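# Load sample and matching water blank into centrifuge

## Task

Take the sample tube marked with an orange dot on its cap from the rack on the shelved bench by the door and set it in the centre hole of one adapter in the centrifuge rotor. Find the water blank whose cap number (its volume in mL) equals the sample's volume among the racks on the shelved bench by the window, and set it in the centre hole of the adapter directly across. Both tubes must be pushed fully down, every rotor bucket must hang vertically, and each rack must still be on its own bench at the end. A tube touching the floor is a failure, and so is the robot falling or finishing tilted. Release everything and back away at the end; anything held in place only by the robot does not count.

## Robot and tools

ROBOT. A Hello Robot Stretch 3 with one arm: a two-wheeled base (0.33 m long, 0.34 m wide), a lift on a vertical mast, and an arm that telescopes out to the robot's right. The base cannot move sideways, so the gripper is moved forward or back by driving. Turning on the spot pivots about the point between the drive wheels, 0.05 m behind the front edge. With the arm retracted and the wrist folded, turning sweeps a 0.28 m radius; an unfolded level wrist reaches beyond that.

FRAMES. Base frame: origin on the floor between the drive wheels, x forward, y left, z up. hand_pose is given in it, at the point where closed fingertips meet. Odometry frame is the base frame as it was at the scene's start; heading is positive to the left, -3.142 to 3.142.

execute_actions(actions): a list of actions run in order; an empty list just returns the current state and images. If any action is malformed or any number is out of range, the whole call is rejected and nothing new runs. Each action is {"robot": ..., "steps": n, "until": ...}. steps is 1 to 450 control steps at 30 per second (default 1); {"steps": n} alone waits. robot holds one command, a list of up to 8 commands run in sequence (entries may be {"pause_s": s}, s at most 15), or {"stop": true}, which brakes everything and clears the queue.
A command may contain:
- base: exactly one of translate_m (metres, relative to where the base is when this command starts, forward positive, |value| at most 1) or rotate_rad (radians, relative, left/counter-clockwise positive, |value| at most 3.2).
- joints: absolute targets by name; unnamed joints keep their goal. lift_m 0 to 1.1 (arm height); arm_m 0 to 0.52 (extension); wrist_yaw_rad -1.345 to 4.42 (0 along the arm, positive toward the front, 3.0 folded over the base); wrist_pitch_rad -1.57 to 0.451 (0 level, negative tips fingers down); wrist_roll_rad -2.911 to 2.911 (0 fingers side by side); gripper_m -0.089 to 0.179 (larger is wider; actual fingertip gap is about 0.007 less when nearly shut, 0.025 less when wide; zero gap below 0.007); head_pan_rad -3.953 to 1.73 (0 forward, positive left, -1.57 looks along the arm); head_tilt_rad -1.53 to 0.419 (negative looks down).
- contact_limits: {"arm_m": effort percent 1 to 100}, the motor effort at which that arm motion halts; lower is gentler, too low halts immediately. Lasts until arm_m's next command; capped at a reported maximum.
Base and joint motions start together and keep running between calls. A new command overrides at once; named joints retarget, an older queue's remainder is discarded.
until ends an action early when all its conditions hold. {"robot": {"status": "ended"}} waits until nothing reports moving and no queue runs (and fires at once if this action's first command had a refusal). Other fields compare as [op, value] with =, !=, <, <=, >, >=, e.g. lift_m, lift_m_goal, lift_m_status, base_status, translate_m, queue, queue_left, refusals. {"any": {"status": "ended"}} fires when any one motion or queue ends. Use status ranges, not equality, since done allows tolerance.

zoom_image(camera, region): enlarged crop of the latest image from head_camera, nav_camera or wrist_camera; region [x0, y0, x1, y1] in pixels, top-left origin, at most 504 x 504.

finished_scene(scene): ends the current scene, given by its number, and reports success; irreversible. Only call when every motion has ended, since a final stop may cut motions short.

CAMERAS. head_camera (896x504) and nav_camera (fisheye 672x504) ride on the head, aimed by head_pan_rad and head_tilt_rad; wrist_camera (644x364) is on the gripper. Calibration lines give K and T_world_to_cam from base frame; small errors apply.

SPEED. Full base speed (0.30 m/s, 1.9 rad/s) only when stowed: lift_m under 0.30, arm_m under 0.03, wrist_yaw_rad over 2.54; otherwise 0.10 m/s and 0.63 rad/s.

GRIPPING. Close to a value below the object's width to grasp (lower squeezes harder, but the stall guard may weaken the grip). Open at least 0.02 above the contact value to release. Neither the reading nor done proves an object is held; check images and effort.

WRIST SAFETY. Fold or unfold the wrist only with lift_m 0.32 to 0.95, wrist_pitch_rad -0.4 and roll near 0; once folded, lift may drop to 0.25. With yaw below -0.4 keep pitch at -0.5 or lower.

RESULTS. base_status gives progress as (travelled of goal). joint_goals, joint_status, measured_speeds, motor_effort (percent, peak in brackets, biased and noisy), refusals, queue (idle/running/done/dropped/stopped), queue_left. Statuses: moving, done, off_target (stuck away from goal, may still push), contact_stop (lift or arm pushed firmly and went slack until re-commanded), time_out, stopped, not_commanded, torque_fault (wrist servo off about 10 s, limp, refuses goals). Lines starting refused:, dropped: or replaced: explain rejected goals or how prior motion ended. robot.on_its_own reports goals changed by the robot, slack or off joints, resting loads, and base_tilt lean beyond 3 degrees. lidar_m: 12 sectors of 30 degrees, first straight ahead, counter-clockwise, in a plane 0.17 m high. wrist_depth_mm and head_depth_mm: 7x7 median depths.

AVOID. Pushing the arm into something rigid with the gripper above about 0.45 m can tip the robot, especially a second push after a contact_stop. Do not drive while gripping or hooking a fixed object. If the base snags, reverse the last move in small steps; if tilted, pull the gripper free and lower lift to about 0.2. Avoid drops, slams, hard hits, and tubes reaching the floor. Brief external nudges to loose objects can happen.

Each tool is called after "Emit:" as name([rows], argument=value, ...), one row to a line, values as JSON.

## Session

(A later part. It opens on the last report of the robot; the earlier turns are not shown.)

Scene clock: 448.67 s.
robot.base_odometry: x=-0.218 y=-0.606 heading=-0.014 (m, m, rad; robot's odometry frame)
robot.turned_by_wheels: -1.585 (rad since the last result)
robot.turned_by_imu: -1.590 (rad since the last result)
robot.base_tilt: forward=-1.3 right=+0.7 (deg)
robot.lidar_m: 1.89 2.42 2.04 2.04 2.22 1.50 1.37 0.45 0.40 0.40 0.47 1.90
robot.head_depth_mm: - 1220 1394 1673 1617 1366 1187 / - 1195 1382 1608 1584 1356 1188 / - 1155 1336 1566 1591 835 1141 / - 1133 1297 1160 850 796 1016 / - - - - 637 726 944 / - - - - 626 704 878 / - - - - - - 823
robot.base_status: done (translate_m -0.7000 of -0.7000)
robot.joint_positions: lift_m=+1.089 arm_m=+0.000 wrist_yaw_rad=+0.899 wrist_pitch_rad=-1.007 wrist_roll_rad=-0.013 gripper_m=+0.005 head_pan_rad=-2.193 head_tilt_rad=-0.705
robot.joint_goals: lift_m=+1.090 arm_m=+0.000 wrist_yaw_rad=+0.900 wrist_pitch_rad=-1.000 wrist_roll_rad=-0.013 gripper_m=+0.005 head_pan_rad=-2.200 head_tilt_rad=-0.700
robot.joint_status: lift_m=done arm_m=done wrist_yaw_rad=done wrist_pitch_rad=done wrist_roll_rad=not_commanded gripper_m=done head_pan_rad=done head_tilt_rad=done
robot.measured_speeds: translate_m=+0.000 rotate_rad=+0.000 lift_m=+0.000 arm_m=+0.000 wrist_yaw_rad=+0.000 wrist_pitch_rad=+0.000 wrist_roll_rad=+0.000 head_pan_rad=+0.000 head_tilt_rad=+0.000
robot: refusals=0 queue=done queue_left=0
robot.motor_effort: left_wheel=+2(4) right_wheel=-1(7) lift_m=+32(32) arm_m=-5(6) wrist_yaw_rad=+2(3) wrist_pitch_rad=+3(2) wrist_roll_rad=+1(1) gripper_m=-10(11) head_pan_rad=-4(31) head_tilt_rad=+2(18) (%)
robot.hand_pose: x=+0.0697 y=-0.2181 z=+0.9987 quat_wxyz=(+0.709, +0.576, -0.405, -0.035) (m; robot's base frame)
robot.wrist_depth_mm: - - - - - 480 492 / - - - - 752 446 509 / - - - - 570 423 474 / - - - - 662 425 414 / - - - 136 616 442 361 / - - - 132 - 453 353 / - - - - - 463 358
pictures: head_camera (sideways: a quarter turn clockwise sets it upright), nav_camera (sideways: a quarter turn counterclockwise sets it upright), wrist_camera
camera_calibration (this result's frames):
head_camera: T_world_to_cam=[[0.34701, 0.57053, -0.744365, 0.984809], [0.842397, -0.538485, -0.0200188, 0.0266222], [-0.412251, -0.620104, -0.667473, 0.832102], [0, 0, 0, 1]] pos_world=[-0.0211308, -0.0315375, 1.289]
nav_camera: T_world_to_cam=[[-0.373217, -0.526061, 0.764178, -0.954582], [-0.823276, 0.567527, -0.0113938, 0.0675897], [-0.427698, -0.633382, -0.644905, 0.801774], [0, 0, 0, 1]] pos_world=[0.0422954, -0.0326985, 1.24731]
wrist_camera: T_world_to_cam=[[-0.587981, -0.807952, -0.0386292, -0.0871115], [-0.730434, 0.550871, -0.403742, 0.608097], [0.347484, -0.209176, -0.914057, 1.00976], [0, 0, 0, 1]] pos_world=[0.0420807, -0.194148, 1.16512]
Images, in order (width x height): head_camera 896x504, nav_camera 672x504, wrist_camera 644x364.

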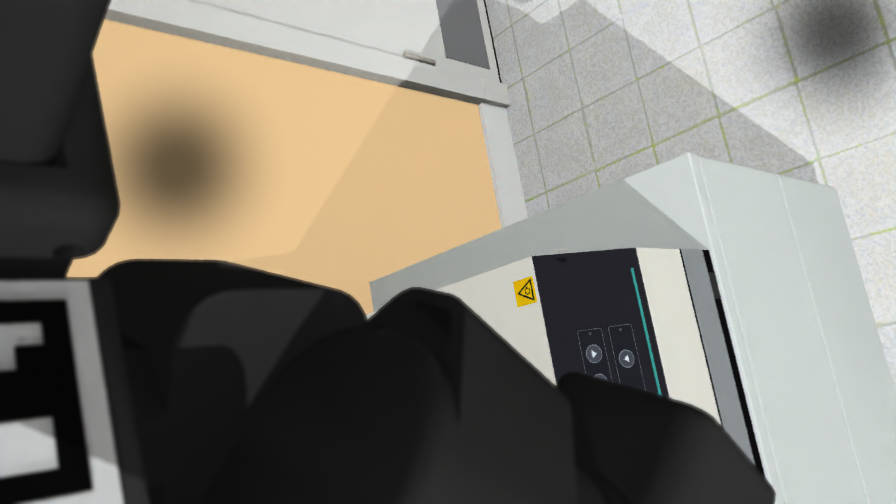

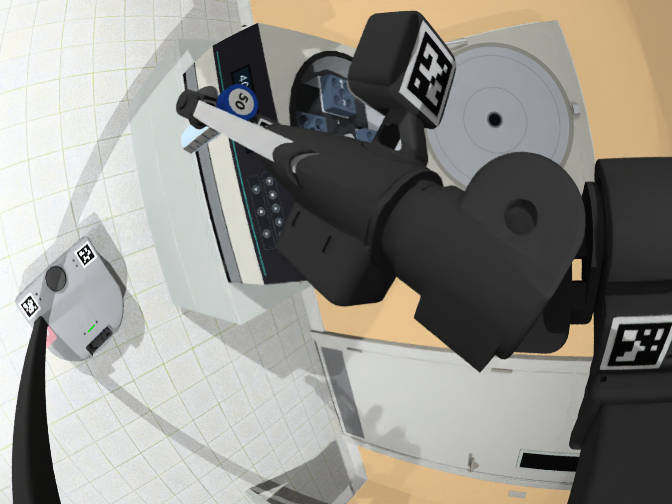

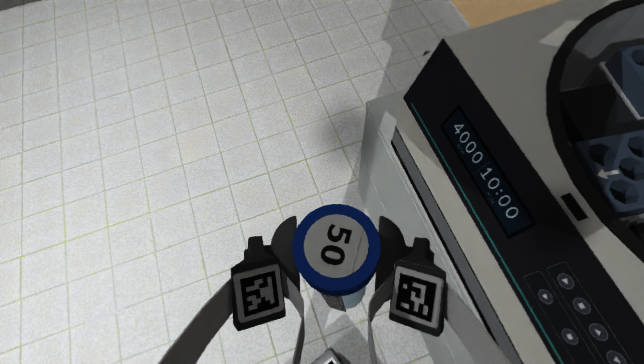

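Emit:
execute_actions([
  {"robot":[{"joints":{"arm_m":0.52,"wrist_yaw_rad":0.2,"head_pan_rad":-1.4,"head_tilt_rad":-0.85}}],"steps":450,"until":{"robot":{"status":"ended"}}},
])

Scene clock: 457.10 s.
robot.base_odometry: x=-0.218 y=-0.606 heading=-0.014 (m, m, rad; robot's odometry frame)
robot.turned_by_wheels: +0.000 (rad since the last result)
robot.turned_by_imu: +0.001 (rad since the last result)
robot.base_tilt: forward=-1.0 right=+0.7 (deg)
robot.lidar_m: 1.89 2.42 2.04 2.04 2.22 1.50 1.37 0.45 0.40 0.40 0.47 1.89
robot.head_depth_mm: 863 933 818 624 626 749 1006 / 875 944 816 634 664 840 1103 / 1063 939 831 652 735 958 1138 / 1147 1265 750 682 816 1108 1137 / 1213 1410 734 729 911 1219 1136 / 1293 1514 1766 914 1052 1269 1138 / 1374 1629 1873 1657 1441 1273 1127
robot.base_status: done (translate_m -0.7000 of -0.7000)
robot.joint_positions: lift_m=+1.089 arm_m=+0.520 wrist_yaw_rad=+0.200 wrist_pitch_rad=-1.007 wrist_roll_rad=-0.013 gripper_m=+0.005 head_pan_rad=-1.407 head_tilt_rad=-0.840
robot.joint_goals: lift_m=+1.090 arm_m=+0.520 wrist_yaw_rad=+0.200 wrist_pitch_rad=-1.000 wrist_roll_rad=-0.013 gripper_m=+0.005 head_pan_rad=-1.400 head_tilt_rad=-0.850
robot.joint_status: lift_m=done arm_m=done wrist_yaw_rad=done wrist_pitch_rad=done wrist_roll_rad=not_commanded gripper_m=done head_pan_rad=done head_tilt_rad=done
robot.measured_speeds: translate_m=+0.000 rotate_rad=+0.000 lift_m=+0.000 arm_m=+0.000 wrist_yaw_rad=+0.000 wrist_pitch_rad=+0.000 wrist_roll_rad=+0.000 head_pan_rad=+0.000 head_tilt_rad=+0.000
robot: refusals=0 queue=done queue_left=0
robot.motor_effort: left_wheel=+2(2) right_wheel=-1(1) lift_m=+32(32) arm_m=+4(4) wrist_yaw_rad=+1(2) wrist_pitch_rad=+2(2) wrist_roll_rad=+1(1) gripper_m=-10(11) head_pan_rad=+4(34) head_tilt_rad=-4(13) (%)
robot.hand_pose: x=+0.0015 y=-0.7789 z=+0.9987 quat_wxyz=(+0.654, +0.403, -0.578, -0.275) (m; robot's base frame)
robot.wrist_depth_mm: - 930 713 383 327 281 246 / - - 898 439 388 323 276 / - - - 427 416 379 319 / - - - 405 409 387 368 / - - 377 136 482 411 356 / - - 358 132 - 375 353 / - 339 444 375 377 373 369
pictures: head_camera (sideways: a quarter turn clockwise sets it upright), nav_camera (sideways: a quarter turn counterclockwise sets it upright), wrist_camera
camera_calibration (this result's frames):
head_camera: T_world_to_cam=[[-0.173693, 0.741402, -0.648193, 0.862657], [0.975966, 0.217553, -0.012688, 0.0162606], [0.13161, -0.634818, -0.761371, 0.950904], [0, 0, 0, 1]] pos_world=[0.00881994, -0.0394629, 1.28336]
nav_camera: T_world_to_cam=[[0.124177, -0.731326, 0.670629, -0.835699], [-0.983634, -0.179649, -0.0137739, 0.0716643], [0.130551, -0.657943, -0.741665, 0.924219], [0, 0, 0, 1]] pos_world=[0.0536084, 0.0097895, 1.24689]
wrist_camera: T_world_to_cam=[[-0.969923, -0.240328, -0.038634, -0.137549], [-0.20486, 0.891674, -0.403671, 1.13177], [0.131462, -0.383615, -0.914088, 0.780636], [0, 0, 0, 1]] pos_world=[-0.00418224, -0.742761, 1.16512]
Images, in order (width x height): head_camera 896x504, nav_camera 672x504, wrist_camera 644x364.

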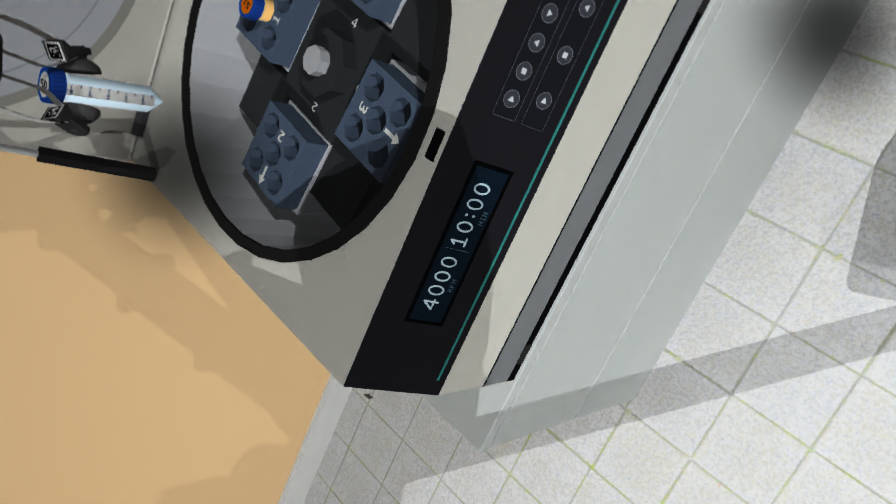

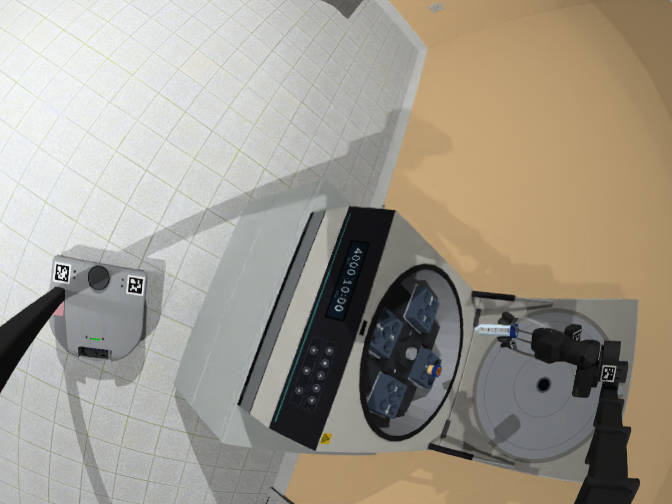

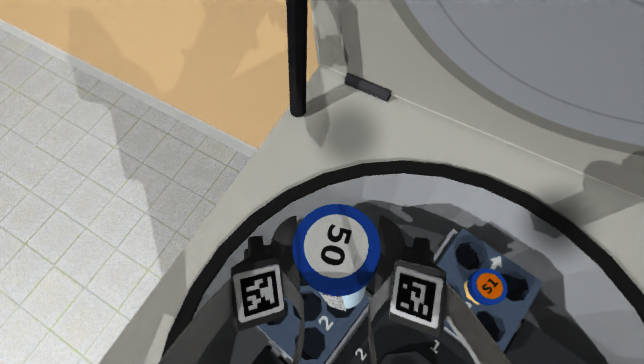

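Emit:
execute_actions([
  {"robot":[{"joints":{"arm_m":0.335},"base":{"translate_m":-0.018}},{"joints":{"lift_m":0.985,"head_tilt_rad":-1.0}}],"steps":450,"until":{"robot":{"status":"ended"}}},
])

Emit:
zoom_image(camera="head_camera", region=[150,50,500,320])

Scene clock: 470.77 s.
robot.base_odometry: x=-0.236 y=-0.606 heading=-0.014 (m, m, rad; robot's odometry frame)
robot.turned_by_wheels: +0.000 (rad since the last result)
robot.turned_by_imu: +0.001 (rad since the last result)
robot.base_tilt: forward=-1.2 right=+0.7 (deg)
robot.lidar_m: 1.91 2.44 2.04 2.04 2.20 1.88 1.35 0.44 0.39 0.39 0.47 1.91
robot.head_depth_mm: - 796 708 619 751 1029 1117 / 885 723 623 655 828 1166 1139 / 864 792 641 705 943 1216 - / 1160 758 660 785 1091 1217 - / 1300 714 698 871 1280 1218 1114 / 1385 1596 792 997 1315 1212 1107 / 1495 1808 1679 1481 1338 1207 1107
robot.base_status: done (translate_m -0.0180 of -0.0180)
robot.joint_positions: lift_m=+0.986 arm_m=+0.335 wrist_yaw_rad=+0.200 wrist_pitch_rad=-1.007 wrist_roll_rad=-0.013 gripper_m=+0.005 head_pan_rad=-1.407 head_tilt_rad=-0.987
robot.joint_goals: lift_m=+0.985 arm_m=+0.335 wrist_yaw_rad=+0.200 wrist_pitch_rad=-1.000 wrist_roll_rad=-0.013 gripper_m=+0.005 head_pan_rad=-1.400 head_tilt_rad=-1.000
robot.joint_status: lift_m=done arm_m=done wrist_yaw_rad=done wrist_pitch_rad=done wrist_roll_rad=not_commanded gripper_m=done head_pan_rad=done head_tilt_rad=done
robot.measured_speeds: translate_m=+0.000 rotate_rad=+0.000 lift_m=+0.000 arm_m=+0.000 wrist_yaw_rad=+0.000 wrist_pitch_rad=+0.000 wrist_roll_rad=+0.000 head_pan_rad=+0.000 head_tilt_rad=+0.000
robot: refusals=0 queue=done queue_left=0
robot.motor_effort: left_wheel=+2(2) right_wheel=-2(7) lift_m=+12(31) arm_m=-5(6) wrist_yaw_rad=+0(0) wrist_pitch_rad=+3(2) wrist_roll_rad=+1(1) gripper_m=-10(11) head_pan_rad=+3(3) head_tilt_rad=-4(13) (%)
robot.hand_pose: x=+0.0015 y=-0.5945 z=+0.8947 quat_wxyz=(+0.654, +0.403, -0.577, -0.276) (m; robot's base frame)
robot.wrist_depth_mm: - - 362 396 432 392 343 / - - 349 380 395 358 356 / - 312 370 356 366 349 371 / - 287 355 346 319 338 339 / 276 270 340 136 317 316 297 / 258 253 291 132 - 296 272 / 995 239 297 298 280 283 269
pictures: head_camera (sideways: a quarter turn clockwise sets it upright), nav_camera (sideways: a quarter turn counterclockwise sets it upright), wrist_camera
camera_calibration (this result's frames):
head_camera: T_world_to_cam=[[-0.18799, 0.827339, -0.52931, 0.70786], [0.975737, 0.218901, -0.00439049, 0.00545798], [0.112234, -0.517293, -0.848417, 1.06419], [0, 0, 0, 1]] pos_world=[0.00830671, -0.0363359, 1.27758]
nav_camera: T_world_to_cam=[[0.139044, -0.820719, 0.554154, -0.684035], [-0.983976, -0.17757, -0.0160953, 0.0746857], [0.111611, -0.543037, -0.832259, 1.04213], [0, 0, 0, 1]] pos_world=[0.0522873, 0.0177735, 1.24758]
wrist_camera: T_world_to_cam=[[-0.969862, -0.240569, -0.0386528, -0.0973726], [-0.205133, 0.891793, -0.403269, 0.925112], [0.131484, -0.383187, -0.914265, 0.756739], [0, 0, 0, 1]] pos_world=[-0.00416694, -0.55846, 1.06117]
Images, in order (width x height): head_camera 896x504, nav_camera 672x504, wrist_camera 644x364.

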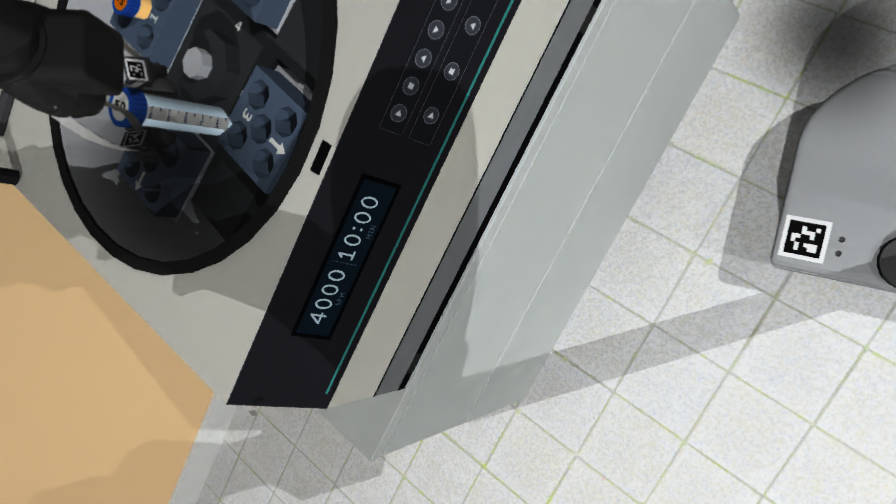

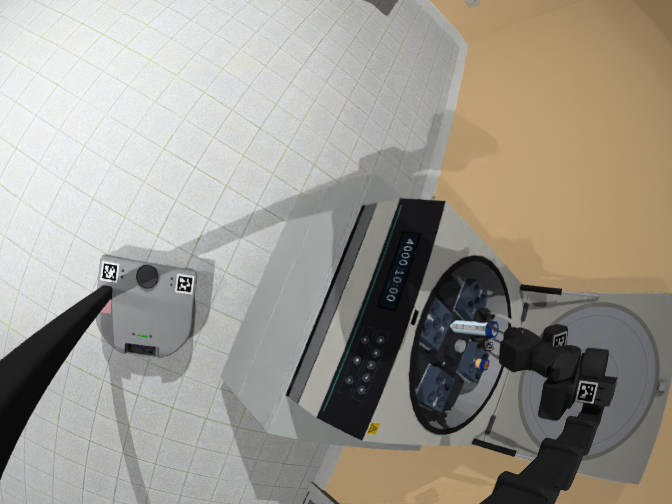

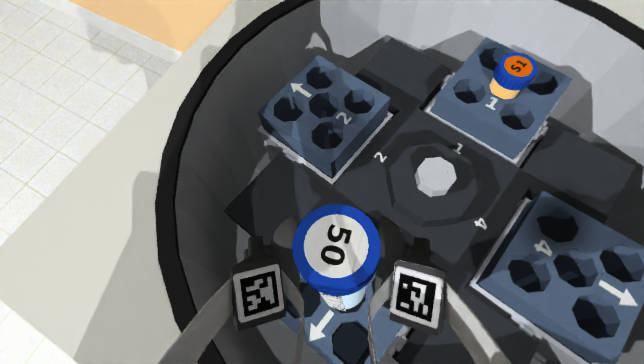

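Region (150, 50, 500, 320) of head_camera's 896x504 image, scaled by 1.440, with more detail than that image has; it fills the top 389 rows of this view, and the rest is white.

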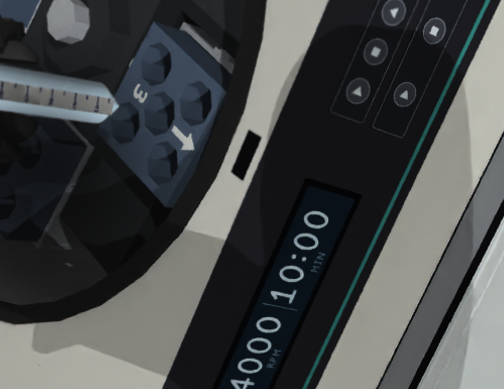

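Emit:
execute_actions([
  {"robot":[{"joints":{"arm_m":0.321}},{"joints":{"lift_m":0.96}}],"steps":450,"until":{"robot":{"status":"ended"}}},
])

Emit:
zoom_image(camera="head_camera", region=[100,30,380,230])

Scene clock: 478.13 s.
robot.base_odometry: x=-0.236 y=-0.606 heading=-0.014 (m, m, rad; robot's odometry frame)
robot.turned_by_wheels: +0.000 (rad since the last result)
robot.turned_by_imu: +0.001 (rad since the last result)
robot.base_tilt: forward=-1.3 right=+0.7 (deg)
robot.lidar_m: 1.91 2.45 2.04 2.04 2.20 1.88 1.35 0.44 0.39 0.39 0.47 1.92
robot.head_depth_mm: - 780 708 618 751 1030 1112 / 868 667 624 655 828 1165 1140 / 862 798 639 705 946 1215 - / 1157 756 660 785 1097 1211 - / 1309 714 699 873 1281 1211 1112 / 1395 1597 794 1000 1319 1205 1108 / 1482 1823 1678 1489 1332 1212 1110
robot.base_status: done (translate_m -0.0180 of -0.0180)
robot.joint_positions: lift_m=+0.961 arm_m=+0.321 wrist_yaw_rad=+0.200 wrist_pitch_rad=-1.008 wrist_roll_rad=-0.013 gripper_m=+0.005 head_pan_rad=-1.407 head_tilt_rad=-0.987
robot.joint_goals: lift_m=+0.960 arm_m=+0.321 wrist_yaw_rad=+0.200 wrist_pitch_rad=-1.000 wrist_roll_rad=-0.013 gripper_m=+0.005 head_pan_rad=-1.400 head_tilt_rad=-1.000
robot.joint_status: lift_m=done arm_m=done wrist_yaw_rad=done wrist_pitch_rad=done wrist_roll_rad=not_commanded gripper_m=done head_pan_rad=done head_tilt_rad=done
robot.measured_speeds: translate_m=+0.000 rotate_rad=+0.000 lift_m=+0.000 arm_m=+0.000 wrist_yaw_rad=+0.000 wrist_pitch_rad=+0.000 wrist_roll_rad=+0.000 head_pan_rad=+0.000 head_tilt_rad=+0.000
robot: refusals=0 queue=done queue_left=0
robot.motor_effort: left_wheel=+2(2) right_wheel=-1(1) lift_m=+12(13) arm_m=-5(5) wrist_yaw_rad=+0(0) wrist_pitch_rad=+2(2) wrist_roll_rad=+1(1) gripper_m=-11(11) head_pan_rad=+3(3) head_tilt_rad=-4(4) (%)
robot.hand_pose: x=+0.0015 y=-0.5805 z=+0.8697 quat_wxyz=(+0.654, +0.403, -0.577, -0.276) (m; robot's base frame)
robot.wrist_depth_mm: - - 332 402 417 363 343 / - 306 340 346 361 329 361 / - 281 368 337 332 329 329 / 267 262 330 323 306 310 307 / 247 242 358 136 298 293 269 / 231 227 261 132 - 272 254 / 943 216 248 323 263 263 267
pictures: head_camera (sideways: a quarter turn clockwise sets it upright), nav_camera (sideways: a quarter turn counterclockwise sets it upright), wrist_camera
camera_calibration (this result's frames):
head_camera: T_world_to_cam=[[-0.187995, 0.827369, -0.529262, 0.707797], [0.975737, 0.218901, -0.00438727, 0.00545378], [0.112226, -0.517246, -0.848447, 1.06423], [0, 0, 0, 1]] pos_world=[0.00830649, -0.0363345, 1.27758]
nav_camera: T_world_to_cam=[[0.139049, -0.82075, 0.554107, -0.683973], [-0.983977, -0.177569, -0.0160962, 0.0746868], [0.111603, -0.54299, -0.83229, 1.04217], [0, 0, 0, 1]] pos_world=[0.0522868, 0.0177766, 1.24758]
wrist_camera: T_world_to_cam=[[-0.969862, -0.240567, -0.0386548, -0.0949676], [-0.205136, 0.891809, -0.403232, 0.902509], [0.131477, -0.38315, -0.914281, 0.739283], [0, 0, 0, 1]] pos_world=[-0.00416747, -0.544456, 1.03616]
Images, in order (width x height): head_camera 896x504, nav_camera 672x504, wrist_camera 644x364.

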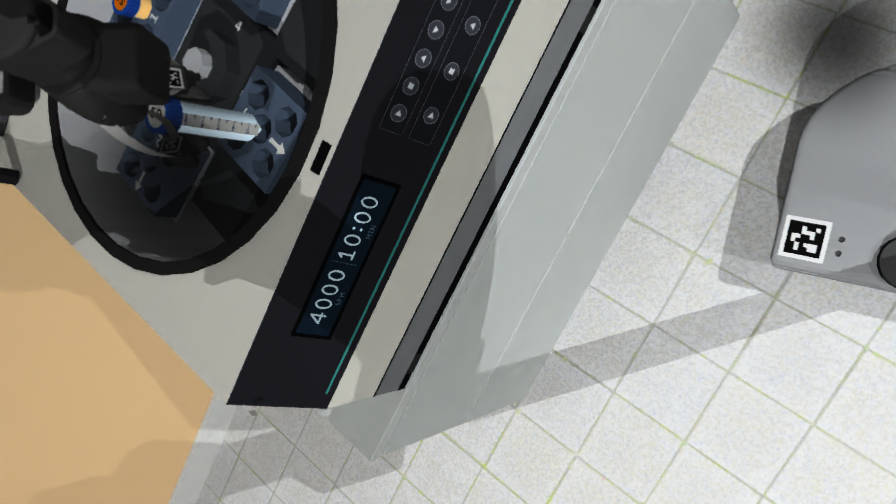

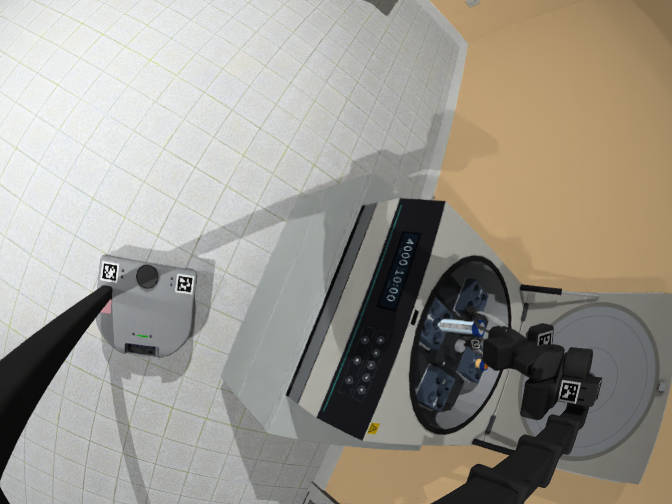

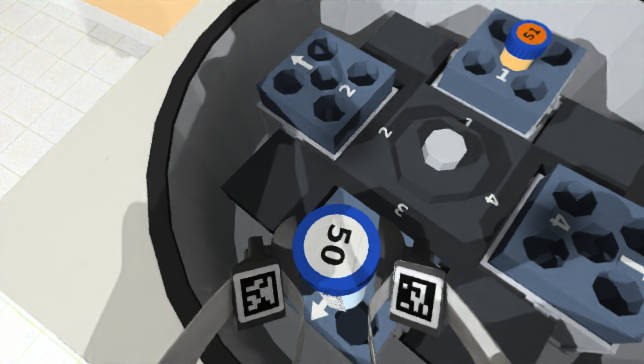

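Region (100, 30, 380, 230) of head_camera's 896x504 image, scaled by 1.800, with more detail than that image has; it fills the top 360 rows of this view, and the rest is white.

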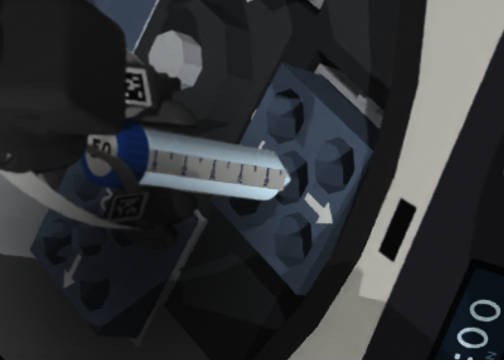

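Emit:
execute_actions([
  {"robot":[{"joints":{"arm_m":0.324}},{"joints":{"lift_m":0.935}}],"steps":450,"until":{"robot":{"status":"ended"}}},
])

Emit:
zoom_image(camera="head_camera", region=[100,30,380,230])

Scene clock: 482.33 s.
robot.base_odometry: x=-0.236 y=-0.606 heading=-0.014 (m, m, rad; robot's odometry frame)
robot.turned_by_wheels: +0.000 (rad since the last result)
robot.turned_by_imu: +0.001 (rad since the last result)
robot.base_tilt: forward=-1.2 right=+0.6 (deg)
robot.lidar_m: 1.91 2.44 2.04 2.04 2.20 1.88 1.35 0.44 0.39 0.39 0.47 1.91
robot.head_depth_mm: - 782 708 618 751 1031 1114 / 881 662 623 656 831 1166 1136 / 864 799 641 706 944 1217 - / 1161 757 659 785 1098 1218 - / 1309 714 699 872 1286 1215 1112 / 1393 1596 795 1000 1316 1213 1113 / 1496 1809 1666 1486 1335 1207 1108
robot.base_status: done (translate_m -0.0180 of -0.0180)
robot.joint_positions: lift_m=+0.936 arm_m=+0.324 wrist_yaw_rad=+0.200 wrist_pitch_rad=-1.001 wrist_roll_rad=-0.013 gripper_m=+0.005 head_pan_rad=-1.407 head_tilt_rad=-0.987
robot.joint_goals: lift_m=+0.935 arm_m=+0.324 wrist_yaw_rad=+0.200 wrist_pitch_rad=-1.000 wrist_roll_rad=-0.013 gripper_m=+0.005 head_pan_rad=-1.400 head_tilt_rad=-1.000
robot.joint_status: lift_m=done arm_m=done wrist_yaw_rad=done wrist_pitch_rad=done wrist_roll_rad=not_commanded gripper_m=done head_pan_rad=done head_tilt_rad=done
robot.measured_speeds: translate_m=+0.000 rotate_rad=+0.000 lift_m=+0.000 arm_m=+0.000 wrist_yaw_rad=+0.000 wrist_pitch_rad=+0.000 wrist_roll_rad=+0.000 head_pan_rad=+0.000 head_tilt_rad=+0.000
robot: refusals=0 queue=done queue_left=0
robot.motor_effort: left_wheel=+1(2) right_wheel=-2(2) lift_m=+11(12) arm_m=+4(4) wrist_yaw_rad=-1(0) wrist_pitch_rad=+0(3) wrist_roll_rad=+1(1) gripper_m=-10(10) head_pan_rad=+2(3) head_tilt_rad=-4(3) (%)
robot.hand_pose: x=+0.0018 y=-0.5842 z=+0.8455 quat_wxyz=(+0.655, +0.402, -0.579, -0.274) (m; robot's base frame)
robot.wrist_depth_mm: - - 319 366 367 320 330 / - 272 329 321 333 309 345 / 259 253 347 316 293 304 304 / 237 237 303 295 284 285 261 / 221 219 335 136 274 269 247 / 207 204 268 130 - 254 232 / 197 193 264 237 239 239 244
pictures: head_camera (sideways: a quarter turn clockwise sets it upright), nav_camera (sideways: a quarter turn counterclockwise sets it upright), wrist_camera
camera_calibration (this result's frames):
head_camera: T_world_to_cam=[[-0.188005, 0.827428, -0.529166, 0.707671], [0.975737, 0.218901, -0.0043808, 0.00544537], [0.11221, -0.51715, -0.848507, 1.06431], [0, 0, 0, 1]] pos_world=[0.00830603, -0.0363318, 1.27757]
nav_camera: T_world_to_cam=[[0.139059, -0.820813, 0.554012, -0.68385], [-0.983977, -0.177567, -0.0160978, 0.074689], [0.111588, -0.542896, -0.832353, 1.04225], [0, 0, 0, 1]] pos_world=[0.0522858, 0.0177827, 1.24758]
wrist_camera: T_world_to_cam=[[-0.969815, -0.240803, -0.0383849, -0.0968796], [-0.20463, 0.889318, -0.40895, 0.899476], [0.132613, -0.388751, -0.911749, 0.710291], [0, 0, 0, 1]] pos_world=[-0.00408933, -0.547123, 1.01173]
Images, in order (width x height): head_camera 896x504, nav_camera 672x504, wrist_camera 644x364.

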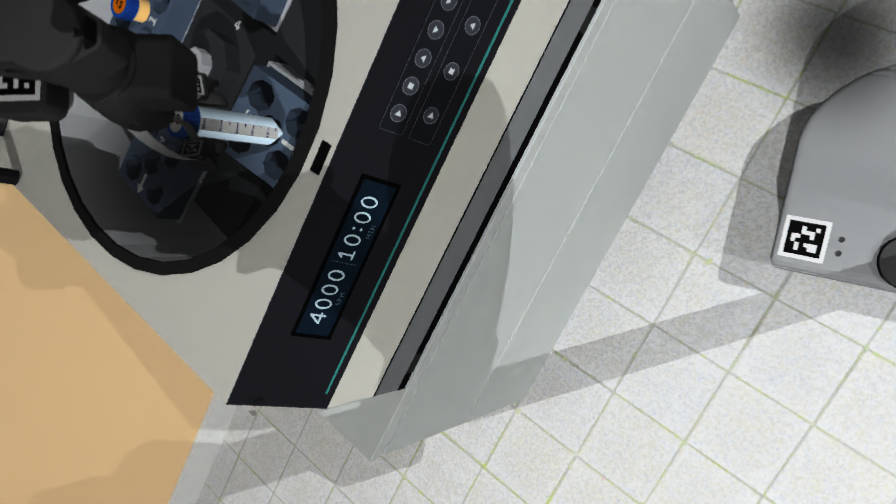

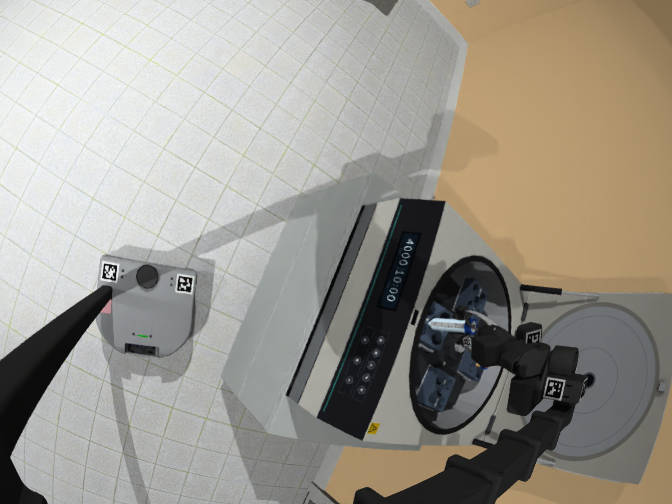

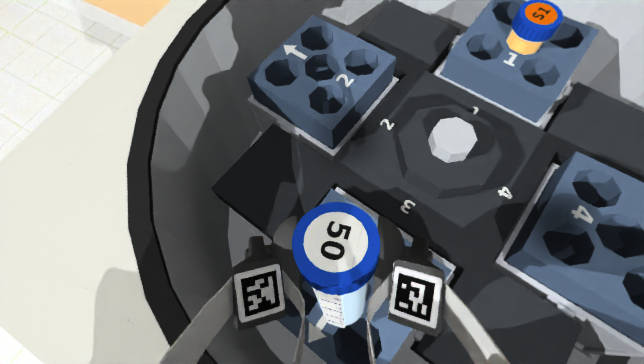

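Region (100, 30, 380, 230) of head_camera's 896x504 image, scaled by 1.800, with more detail than that image has; it fills the top 360 rows of this view, and the rest is white.

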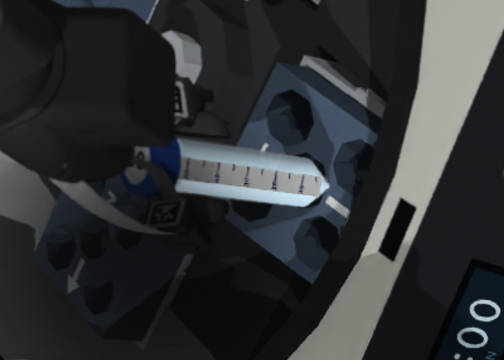

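Emit:
execute_actions([
  {"robot":[{"joints":{"lift_m":0.95}},{"joints":{"arm_m":0.346}},{"joints":{"lift_m":0.937}}],"steps":450,"until":{"robot":{"status":"ended"}}},
])

Emit:
zoom_image(camera="head_camera", region=[100,30,380,230])

Scene clock: 488.53 s.
robot.base_odometry: x=-0.236 y=-0.606 heading=-0.014 (m, m, rad; robot's odometry frame)
robot.turned_by_wheels: +0.000 (rad since the last result)
robot.turned_by_imu: +0.001 (rad since the last result)
robot.base_tilt: forward=-1.1 right=+0.7 (deg)
robot.lidar_m: 1.91 2.44 2.04 2.04 2.20 1.88 1.35 0.44 0.39 0.39 0.47 1.91
robot.head_depth_mm: - 781 709 620 750 1031 1113 / 882 735 624 654 831 1170 1140 / 863 798 640 706 945 1215 - / 1155 760 660 784 1099 1218 - / 1308 715 699 870 1282 1217 1110 / 1387 1592 797 997 1316 1215 1111 / 1493 1813 1676 1479 1339 1211 1108
robot.base_status: done (translate_m -0.0180 of -0.0180)
robot.joint_positions: lift_m=+0.938 arm_m=+0.346 wrist_yaw_rad=+0.199 wrist_pitch_rad=-0.998 wrist_roll_rad=-0.013 gripper_m=+0.005 head_pan_rad=-1.407 head_tilt_rad=-0.987
robot.joint_goals: lift_m=+0.937 arm_m=+0.346 wrist_yaw_rad=+0.200 wrist_pitch_rad=-1.000 wrist_roll_rad=-0.013 gripper_m=+0.005 head_pan_rad=-1.400 head_tilt_rad=-1.000
robot.joint_status: lift_m=done arm_m=done wrist_yaw_rad=done wrist_pitch_rad=done wrist_roll_rad=not_commanded gripper_m=done head_pan_rad=done head_tilt_rad=done
robot.measured_speeds: translate_m=+0.000 rotate_rad=+0.000 lift_m=+0.000 arm_m=+0.000 wrist_yaw_rad=+0.000 wrist_pitch_rad=+0.000 wrist_roll_rad=+0.000 head_pan_rad=+0.000 head_tilt_rad=+0.000
robot: refusals=0 queue=done queue_left=0
robot.motor_effort: left_wheel=+1(2) right_wheel=-1(2) lift_m=+11(34) arm_m=+4(6) wrist_yaw_rad=+1(1) wrist_pitch_rad=-1(3) wrist_roll_rad=+1(1) gripper_m=-10(10) head_pan_rad=+3(2) head_tilt_rad=-4(4) (%)
robot.hand_pose: x=+0.0019 y=-0.6069 z=+0.8479 quat_wxyz=(+0.655, +0.400, -0.579, -0.273) (m; robot's base frame)
robot.wrist_depth_mm: - - 310 378 392 337 323 / - 278 327 319 343 303 338 / - 257 336 297 318 306 306 / 239 241 317 299 273 286 287 / 223 226 298 135 274 271 245 / 210 209 312 131 - 255 239 / 198 196 282 221 225 241 230
pictures: head_camera (sideways: a quarter turn clockwise sets it upright), nav_camera (sideways: a quarter turn counterclockwise sets it upright), wrist_camera
camera_calibration (this result's frames):
head_camera: T_world_to_cam=[[-0.188009, 0.82745, -0.529131, 0.707626], [0.975737, 0.218902, -0.00437845, 0.00544231], [0.112205, -0.517115, -0.848529, 1.06434], [0, 0, 0, 1]] pos_world=[0.00830587, -0.0363308, 1.27757]
nav_camera: T_world_to_cam=[[0.139063, -0.820835, 0.553977, -0.683805], [-0.983977, -0.177567, -0.0160984, 0.0746898], [0.111582, -0.542862, -0.832376, 1.04228], [0, 0, 0, 1]] pos_world=[0.0522854, 0.0177849, 1.24758]
wrist_camera: T_world_to_cam=[[-0.969928, -0.240367, -0.0382489, -0.102038], [-0.203867, 0.888172, -0.411811, 0.922388], [0.132958, -0.391629, -0.910466, 0.700749], [0, 0, 0, 1]] pos_world=[-0.00409532, -0.569332, 1.01395]
Images, in order (width x height): head_camera 896x504, nav_camera 672x504, wrist_camera 644x364.

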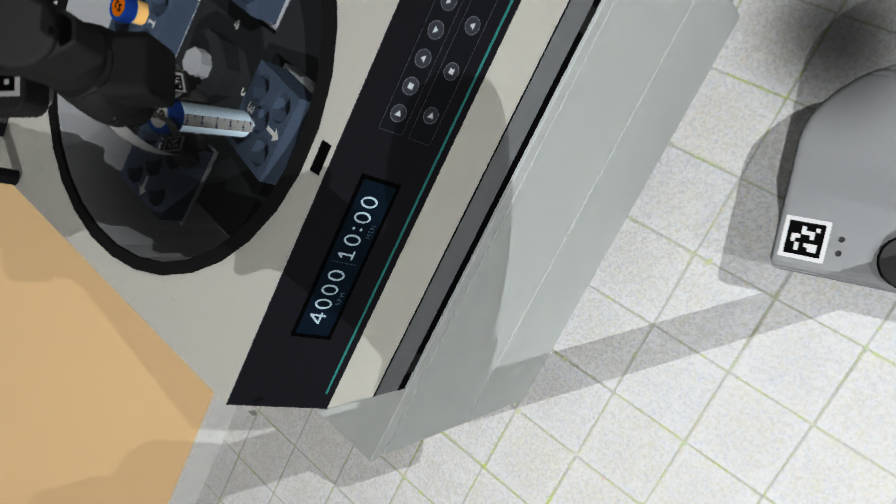

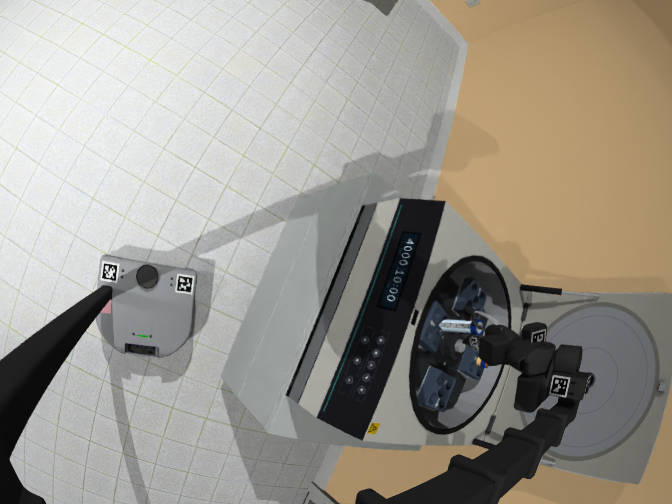

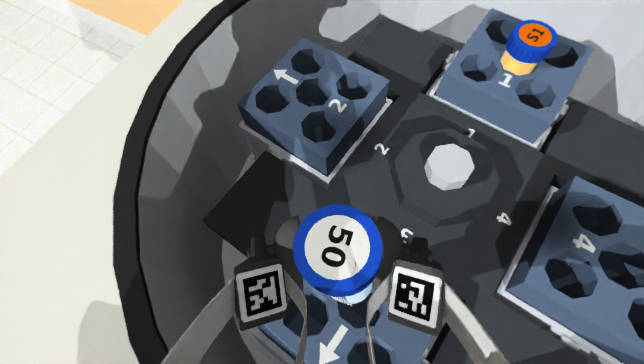

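Region (100, 30, 380, 230) of head_camera's 896x504 image, scaled by 1.800, with more detail than that image has; it fills the top 360 rows of this view, and the rest is white.

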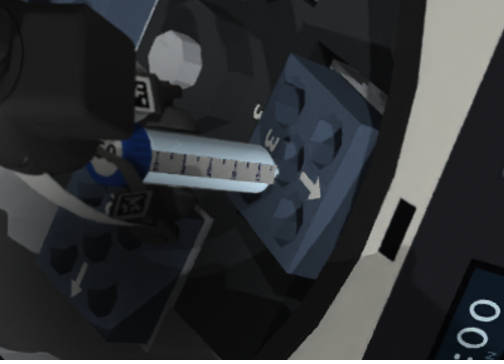

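Emit:
execute_actions([
  {"robot":[{"joints":{"lift_m":0.955}},{"joints":{"arm_m":0.336},"base":{"translate_m":-0.005}}],"steps":450,"until":{"robot":{"status":"ended"}}},
])

Emit:
zoom_image(camera="head_camera", region=[100,30,380,230])

Scene clock: 494.10 s.
robot.base_odometry: x=-0.241 y=-0.605 heading=-0.014 (m, m, rad; robot's odometry frame)
robot.turned_by_wheels: +0.000 (rad since the last result)
robot.turned_by_imu: +0.001 (rad since the last result)
robot.base_tilt: forward=-1.2 right=+0.6 (deg)
robot.lidar_m: 1.91 2.45 2.04 2.05 2.18 1.49 1.34 0.44 0.39 0.39 0.46 1.94
robot.head_depth_mm: - 786 708 616 748 1025 1114 / 872 726 621 652 828 1169 1139 / 867 795 639 704 940 1212 - / 1153 765 657 780 1092 1219 - / 1300 715 697 869 1285 1213 1111 / 1390 1608 752 996 1316 1213 1112 / 1487 1809 1686 1462 1339 1213 1105
robot.base_status: done (translate_m -0.0050 of -0.0050)
robot.joint_positions: lift_m=+0.954 arm_m=+0.336 wrist_yaw_rad=+0.199 wrist_pitch_rad=-1.007 wrist_roll_rad=-0.013 gripper_m=+0.005 head_pan_rad=-1.407 head_tilt_rad=-0.987
robot.joint_goals: lift_m=+0.955 arm_m=+0.336 wrist_yaw_rad=+0.200 wrist_pitch_rad=-1.000 wrist_roll_rad=-0.013 gripper_m=+0.005 head_pan_rad=-1.400 head_tilt_rad=-1.000
robot.joint_status: lift_m=done arm_m=done wrist_yaw_rad=done wrist_pitch_rad=done wrist_roll_rad=not_commanded gripper_m=done head_pan_rad=done head_tilt_rad=done
robot.measured_speeds: translate_m=+0.000 rotate_rad=+0.000 lift_m=+0.000 arm_m=+0.000 wrist_yaw_rad=+0.000 wrist_pitch_rad=+0.000 wrist_roll_rad=+0.000 head_pan_rad=+0.000 head_tilt_rad=+0.000
robot: refusals=0 queue=done queue_left=0
robot.motor_effort: left_wheel=+2(5) right_wheel=-1(7) lift_m=+31(31) arm_m=-5(5) wrist_yaw_rad=+0(1) wrist_pitch_rad=+2(3) wrist_roll_rad=+1(1) gripper_m=-10(10) head_pan_rad=+3(2) head_tilt_rad=-5(4) (%)
robot.hand_pose: x=+0.0015 y=-0.5957 z=+0.8637 quat_wxyz=(+0.654, +0.403, -0.578, -0.275) (m; robot's base frame)
robot.wrist_depth_mm: - - 326 396 406 353 336 / - 295 339 339 357 320 354 / - 276 350 319 329 322 324 / 258 257 327 315 290 303 301 / 240 240 316 136 290 285 262 / 225 223 301 131 - 269 246 / 214 209 300 249 255 256 251
pictures: head_camera (sideways: a quarter turn clockwise sets it upright), nav_camera (sideways: a quarter turn counterclockwise sets it upright), wrist_camera
camera_calibration (this result's frames):
head_camera: T_world_to_cam=[[-0.188009, 0.827451, -0.529129, 0.707624], [0.975737, 0.218902, -0.00437836, 0.00544219], [0.112205, -0.517114, -0.84853, 1.06434], [0, 0, 0, 1]] pos_world=[0.00830588, -0.0363307, 1.27757]
nav_camera: T_world_to_cam=[[0.139064, -0.820836, 0.553976, -0.683803], [-0.983977, -0.177567, -0.0160984, 0.0746898], [0.111582, -0.542861, -0.832377, 1.04228], [0, 0, 0, 1]] pos_world=[0.0522854, 0.017785, 1.24758]
wrist_camera: T_world_to_cam=[[-0.969994, -0.240042, -0.0386262, -0.0985931], [-0.20457, 0.891644, -0.403883, 0.914086], [0.13139, -0.383862, -0.913995, 0.727326], [0, 0, 0, 1]] pos_world=[-0.00420299, -0.559513, 1.03015]
Images, in order (width x height): head_camera 896x504, nav_camera 672x504, wrist_camera 644x364.

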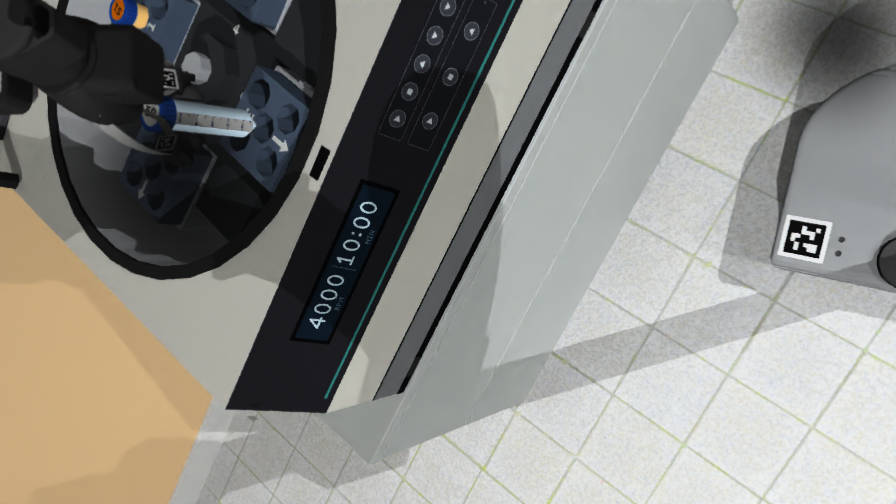

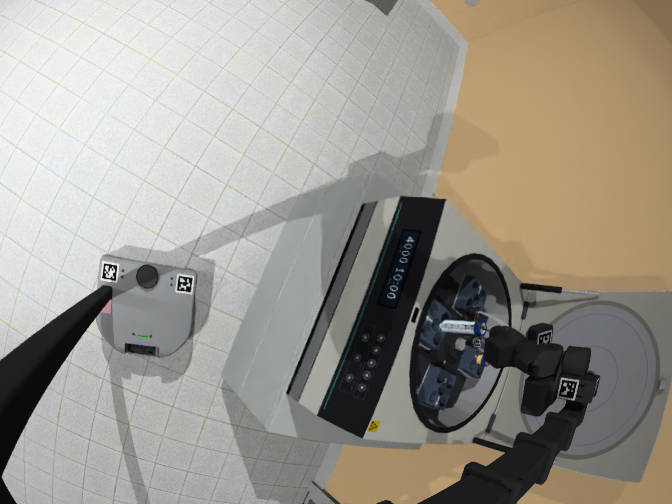

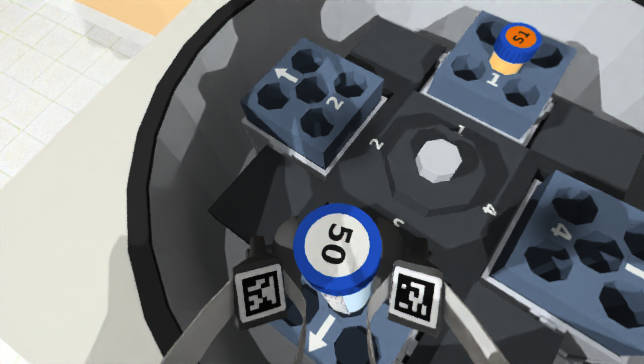

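Region (100, 30, 380, 230) of head_camera's 896x504 image, scaled by 1.800, with more detail than that image has; it fills the top 360 rows of this view, and the rest is white.

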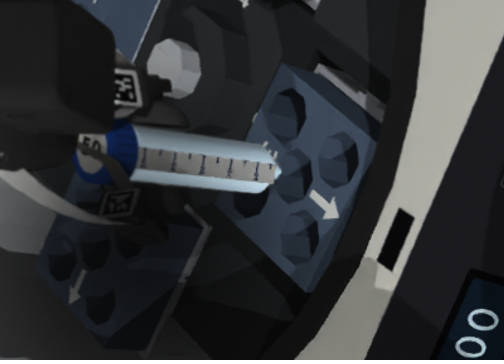

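Emit:
execute_actions([
  {"robot":{"joints":{"lift_m":0.93}},"steps":200,"until":{"robot":{"status":"ended"}}},
])

Emit:
zoom_image(camera="head_camera", region=[100,30,380,230])

Scene clock: 505.57 s.
robot.base_odometry: x=-0.241 y=-0.605 heading=-0.014 (m, m, rad; robot's odometry frame)
robot.turned_by_wheels: +0.000 (rad since the last result)
robot.turned_by_imu: +0.001 (rad since the last result)
robot.base_tilt: forward=-1.4 right=+0.7 (deg)
robot.lidar_m: 1.91 2.44 2.04 2.04 2.19 1.49 1.35 0.44 0.39 0.39 0.47 1.93
robot.head_depth_mm: - 782 708 615 750 1025 1111 / 886 704 621 654 829 1169 1136 / 865 796 637 703 943 1217 - / 1151 766 658 781 1092 1212 - / 1299 716 696 870 1280 1219 1111 / 1385 1588 753 995 1318 1212 1112 / 1493 1798 1686 1464 1330 1211 1110
robot.base_status: done (translate_m -0.0050 of -0.0050)
robot.joint_positions: lift_m=+0.931 arm_m=+0.336 wrist_yaw_rad=+0.199 wrist_pitch_rad=-1.007 wrist_roll_rad=-0.013 gripper_m=+0.005 head_pan_rad=-1.407 head_tilt_rad=-0.987
robot.joint_goals: lift_m=+0.930 arm_m=+0.336 wrist_yaw_rad=+0.200 wrist_pitch_rad=-1.000 wrist_roll_rad=-0.013 gripper_m=+0.005 head_pan_rad=-1.400 head_tilt_rad=-1.000
robot.joint_status: lift_m=done arm_m=done wrist_yaw_rad=done wrist_pitch_rad=done wrist_roll_rad=not_commanded gripper_m=done head_pan_rad=done head_tilt_rad=done
robot.measured_speeds: translate_m=+0.000 rotate_rad=+0.000 lift_m=+0.000 arm_m=+0.000 wrist_yaw_rad=+0.000 wrist_pitch_rad=+0.000 wrist_roll_rad=+0.000 head_pan_rad=+0.000 head_tilt_rad=+0.000
robot: refusals=0 queue=done queue_left=0
robot.motor_effort: left_wheel=+2(1) right_wheel=-1(1) lift_m=+12(30) arm_m=-5(4) wrist_yaw_rad=+1(1) wrist_pitch_rad=+3(3) wrist_roll_rad=+1(1) gripper_m=-10(10) head_pan_rad=+2(2) head_tilt_rad=-4(3) (%)
robot.hand_pose: x=+0.0015 y=-0.5956 z=+0.8398 quat_wxyz=(+0.654, +0.403, -0.578, -0.276) (m; robot's base frame)
robot.wrist_depth_mm: - 292 319 365 357 304 323 / - 266 321 308 324 300 333 / 250 249 339 303 284 296 297 / 230 237 296 288 271 276 255 / 214 219 313 136 269 263 238 / 201 202 298 131 - 248 224 / 190 187 303 218 231 234 232
pictures: head_camera (sideways: a quarter turn clockwise sets it upright), nav_camera (sideways: a quarter turn counterclockwise sets it upright), wrist_camera
camera_calibration (this result's frames):
head_camera: T_world_to_cam=[[-0.188009, 0.827451, -0.529129, 0.707624], [0.975737, 0.218902, -0.00437836, 0.00544219], [0.112205, -0.517114, -0.84853, 1.06434], [0, 0, 0, 1]] pos_world=[0.00830588, -0.0363307, 1.27757]
nav_camera: T_world_to_cam=[[0.139064, -0.820836, 0.553976, -0.683803], [-0.983977, -0.177567, -0.0160984, 0.0746898], [0.111582, -0.542861, -0.832377, 1.04228], [0, 0, 0, 1]] pos_world=[0.0522854, 0.017785, 1.24758]
wrist_camera: T_world_to_cam=[[-0.969996, -0.240029, -0.0386413, -0.0994946], [-0.204598, 0.891783, -0.403563, 0.904145], [0.131326, -0.383549, -0.914135, 0.705754], [0, 0, 0, 1]] pos_world=[-0.00420739, -0.559491, 1.00619]
Images, in order (width x height): head_camera 896x504, nav_camera 672x504, wrist_camera 644x364.

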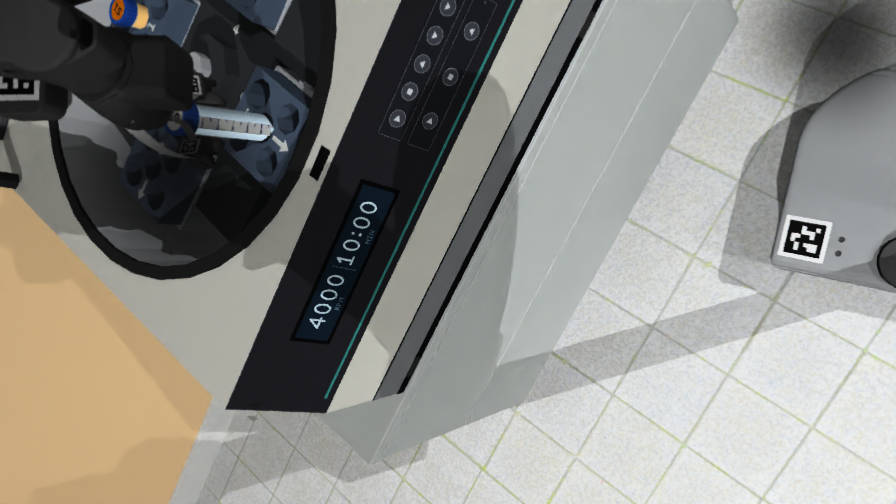

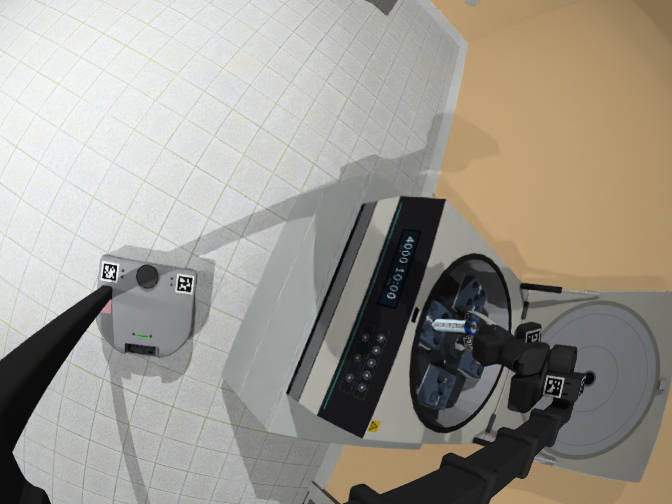

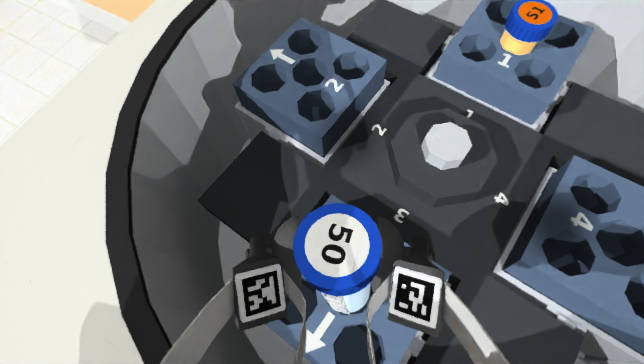

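Region (100, 30, 380, 230) of head_camera's 896x504 image, scaled by 1.800, with more detail than that image has; it fills the top 360 rows of this view, and the rest is white.

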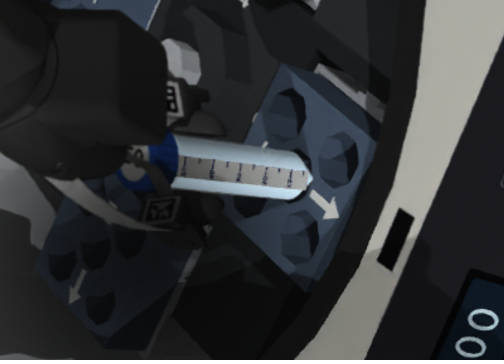

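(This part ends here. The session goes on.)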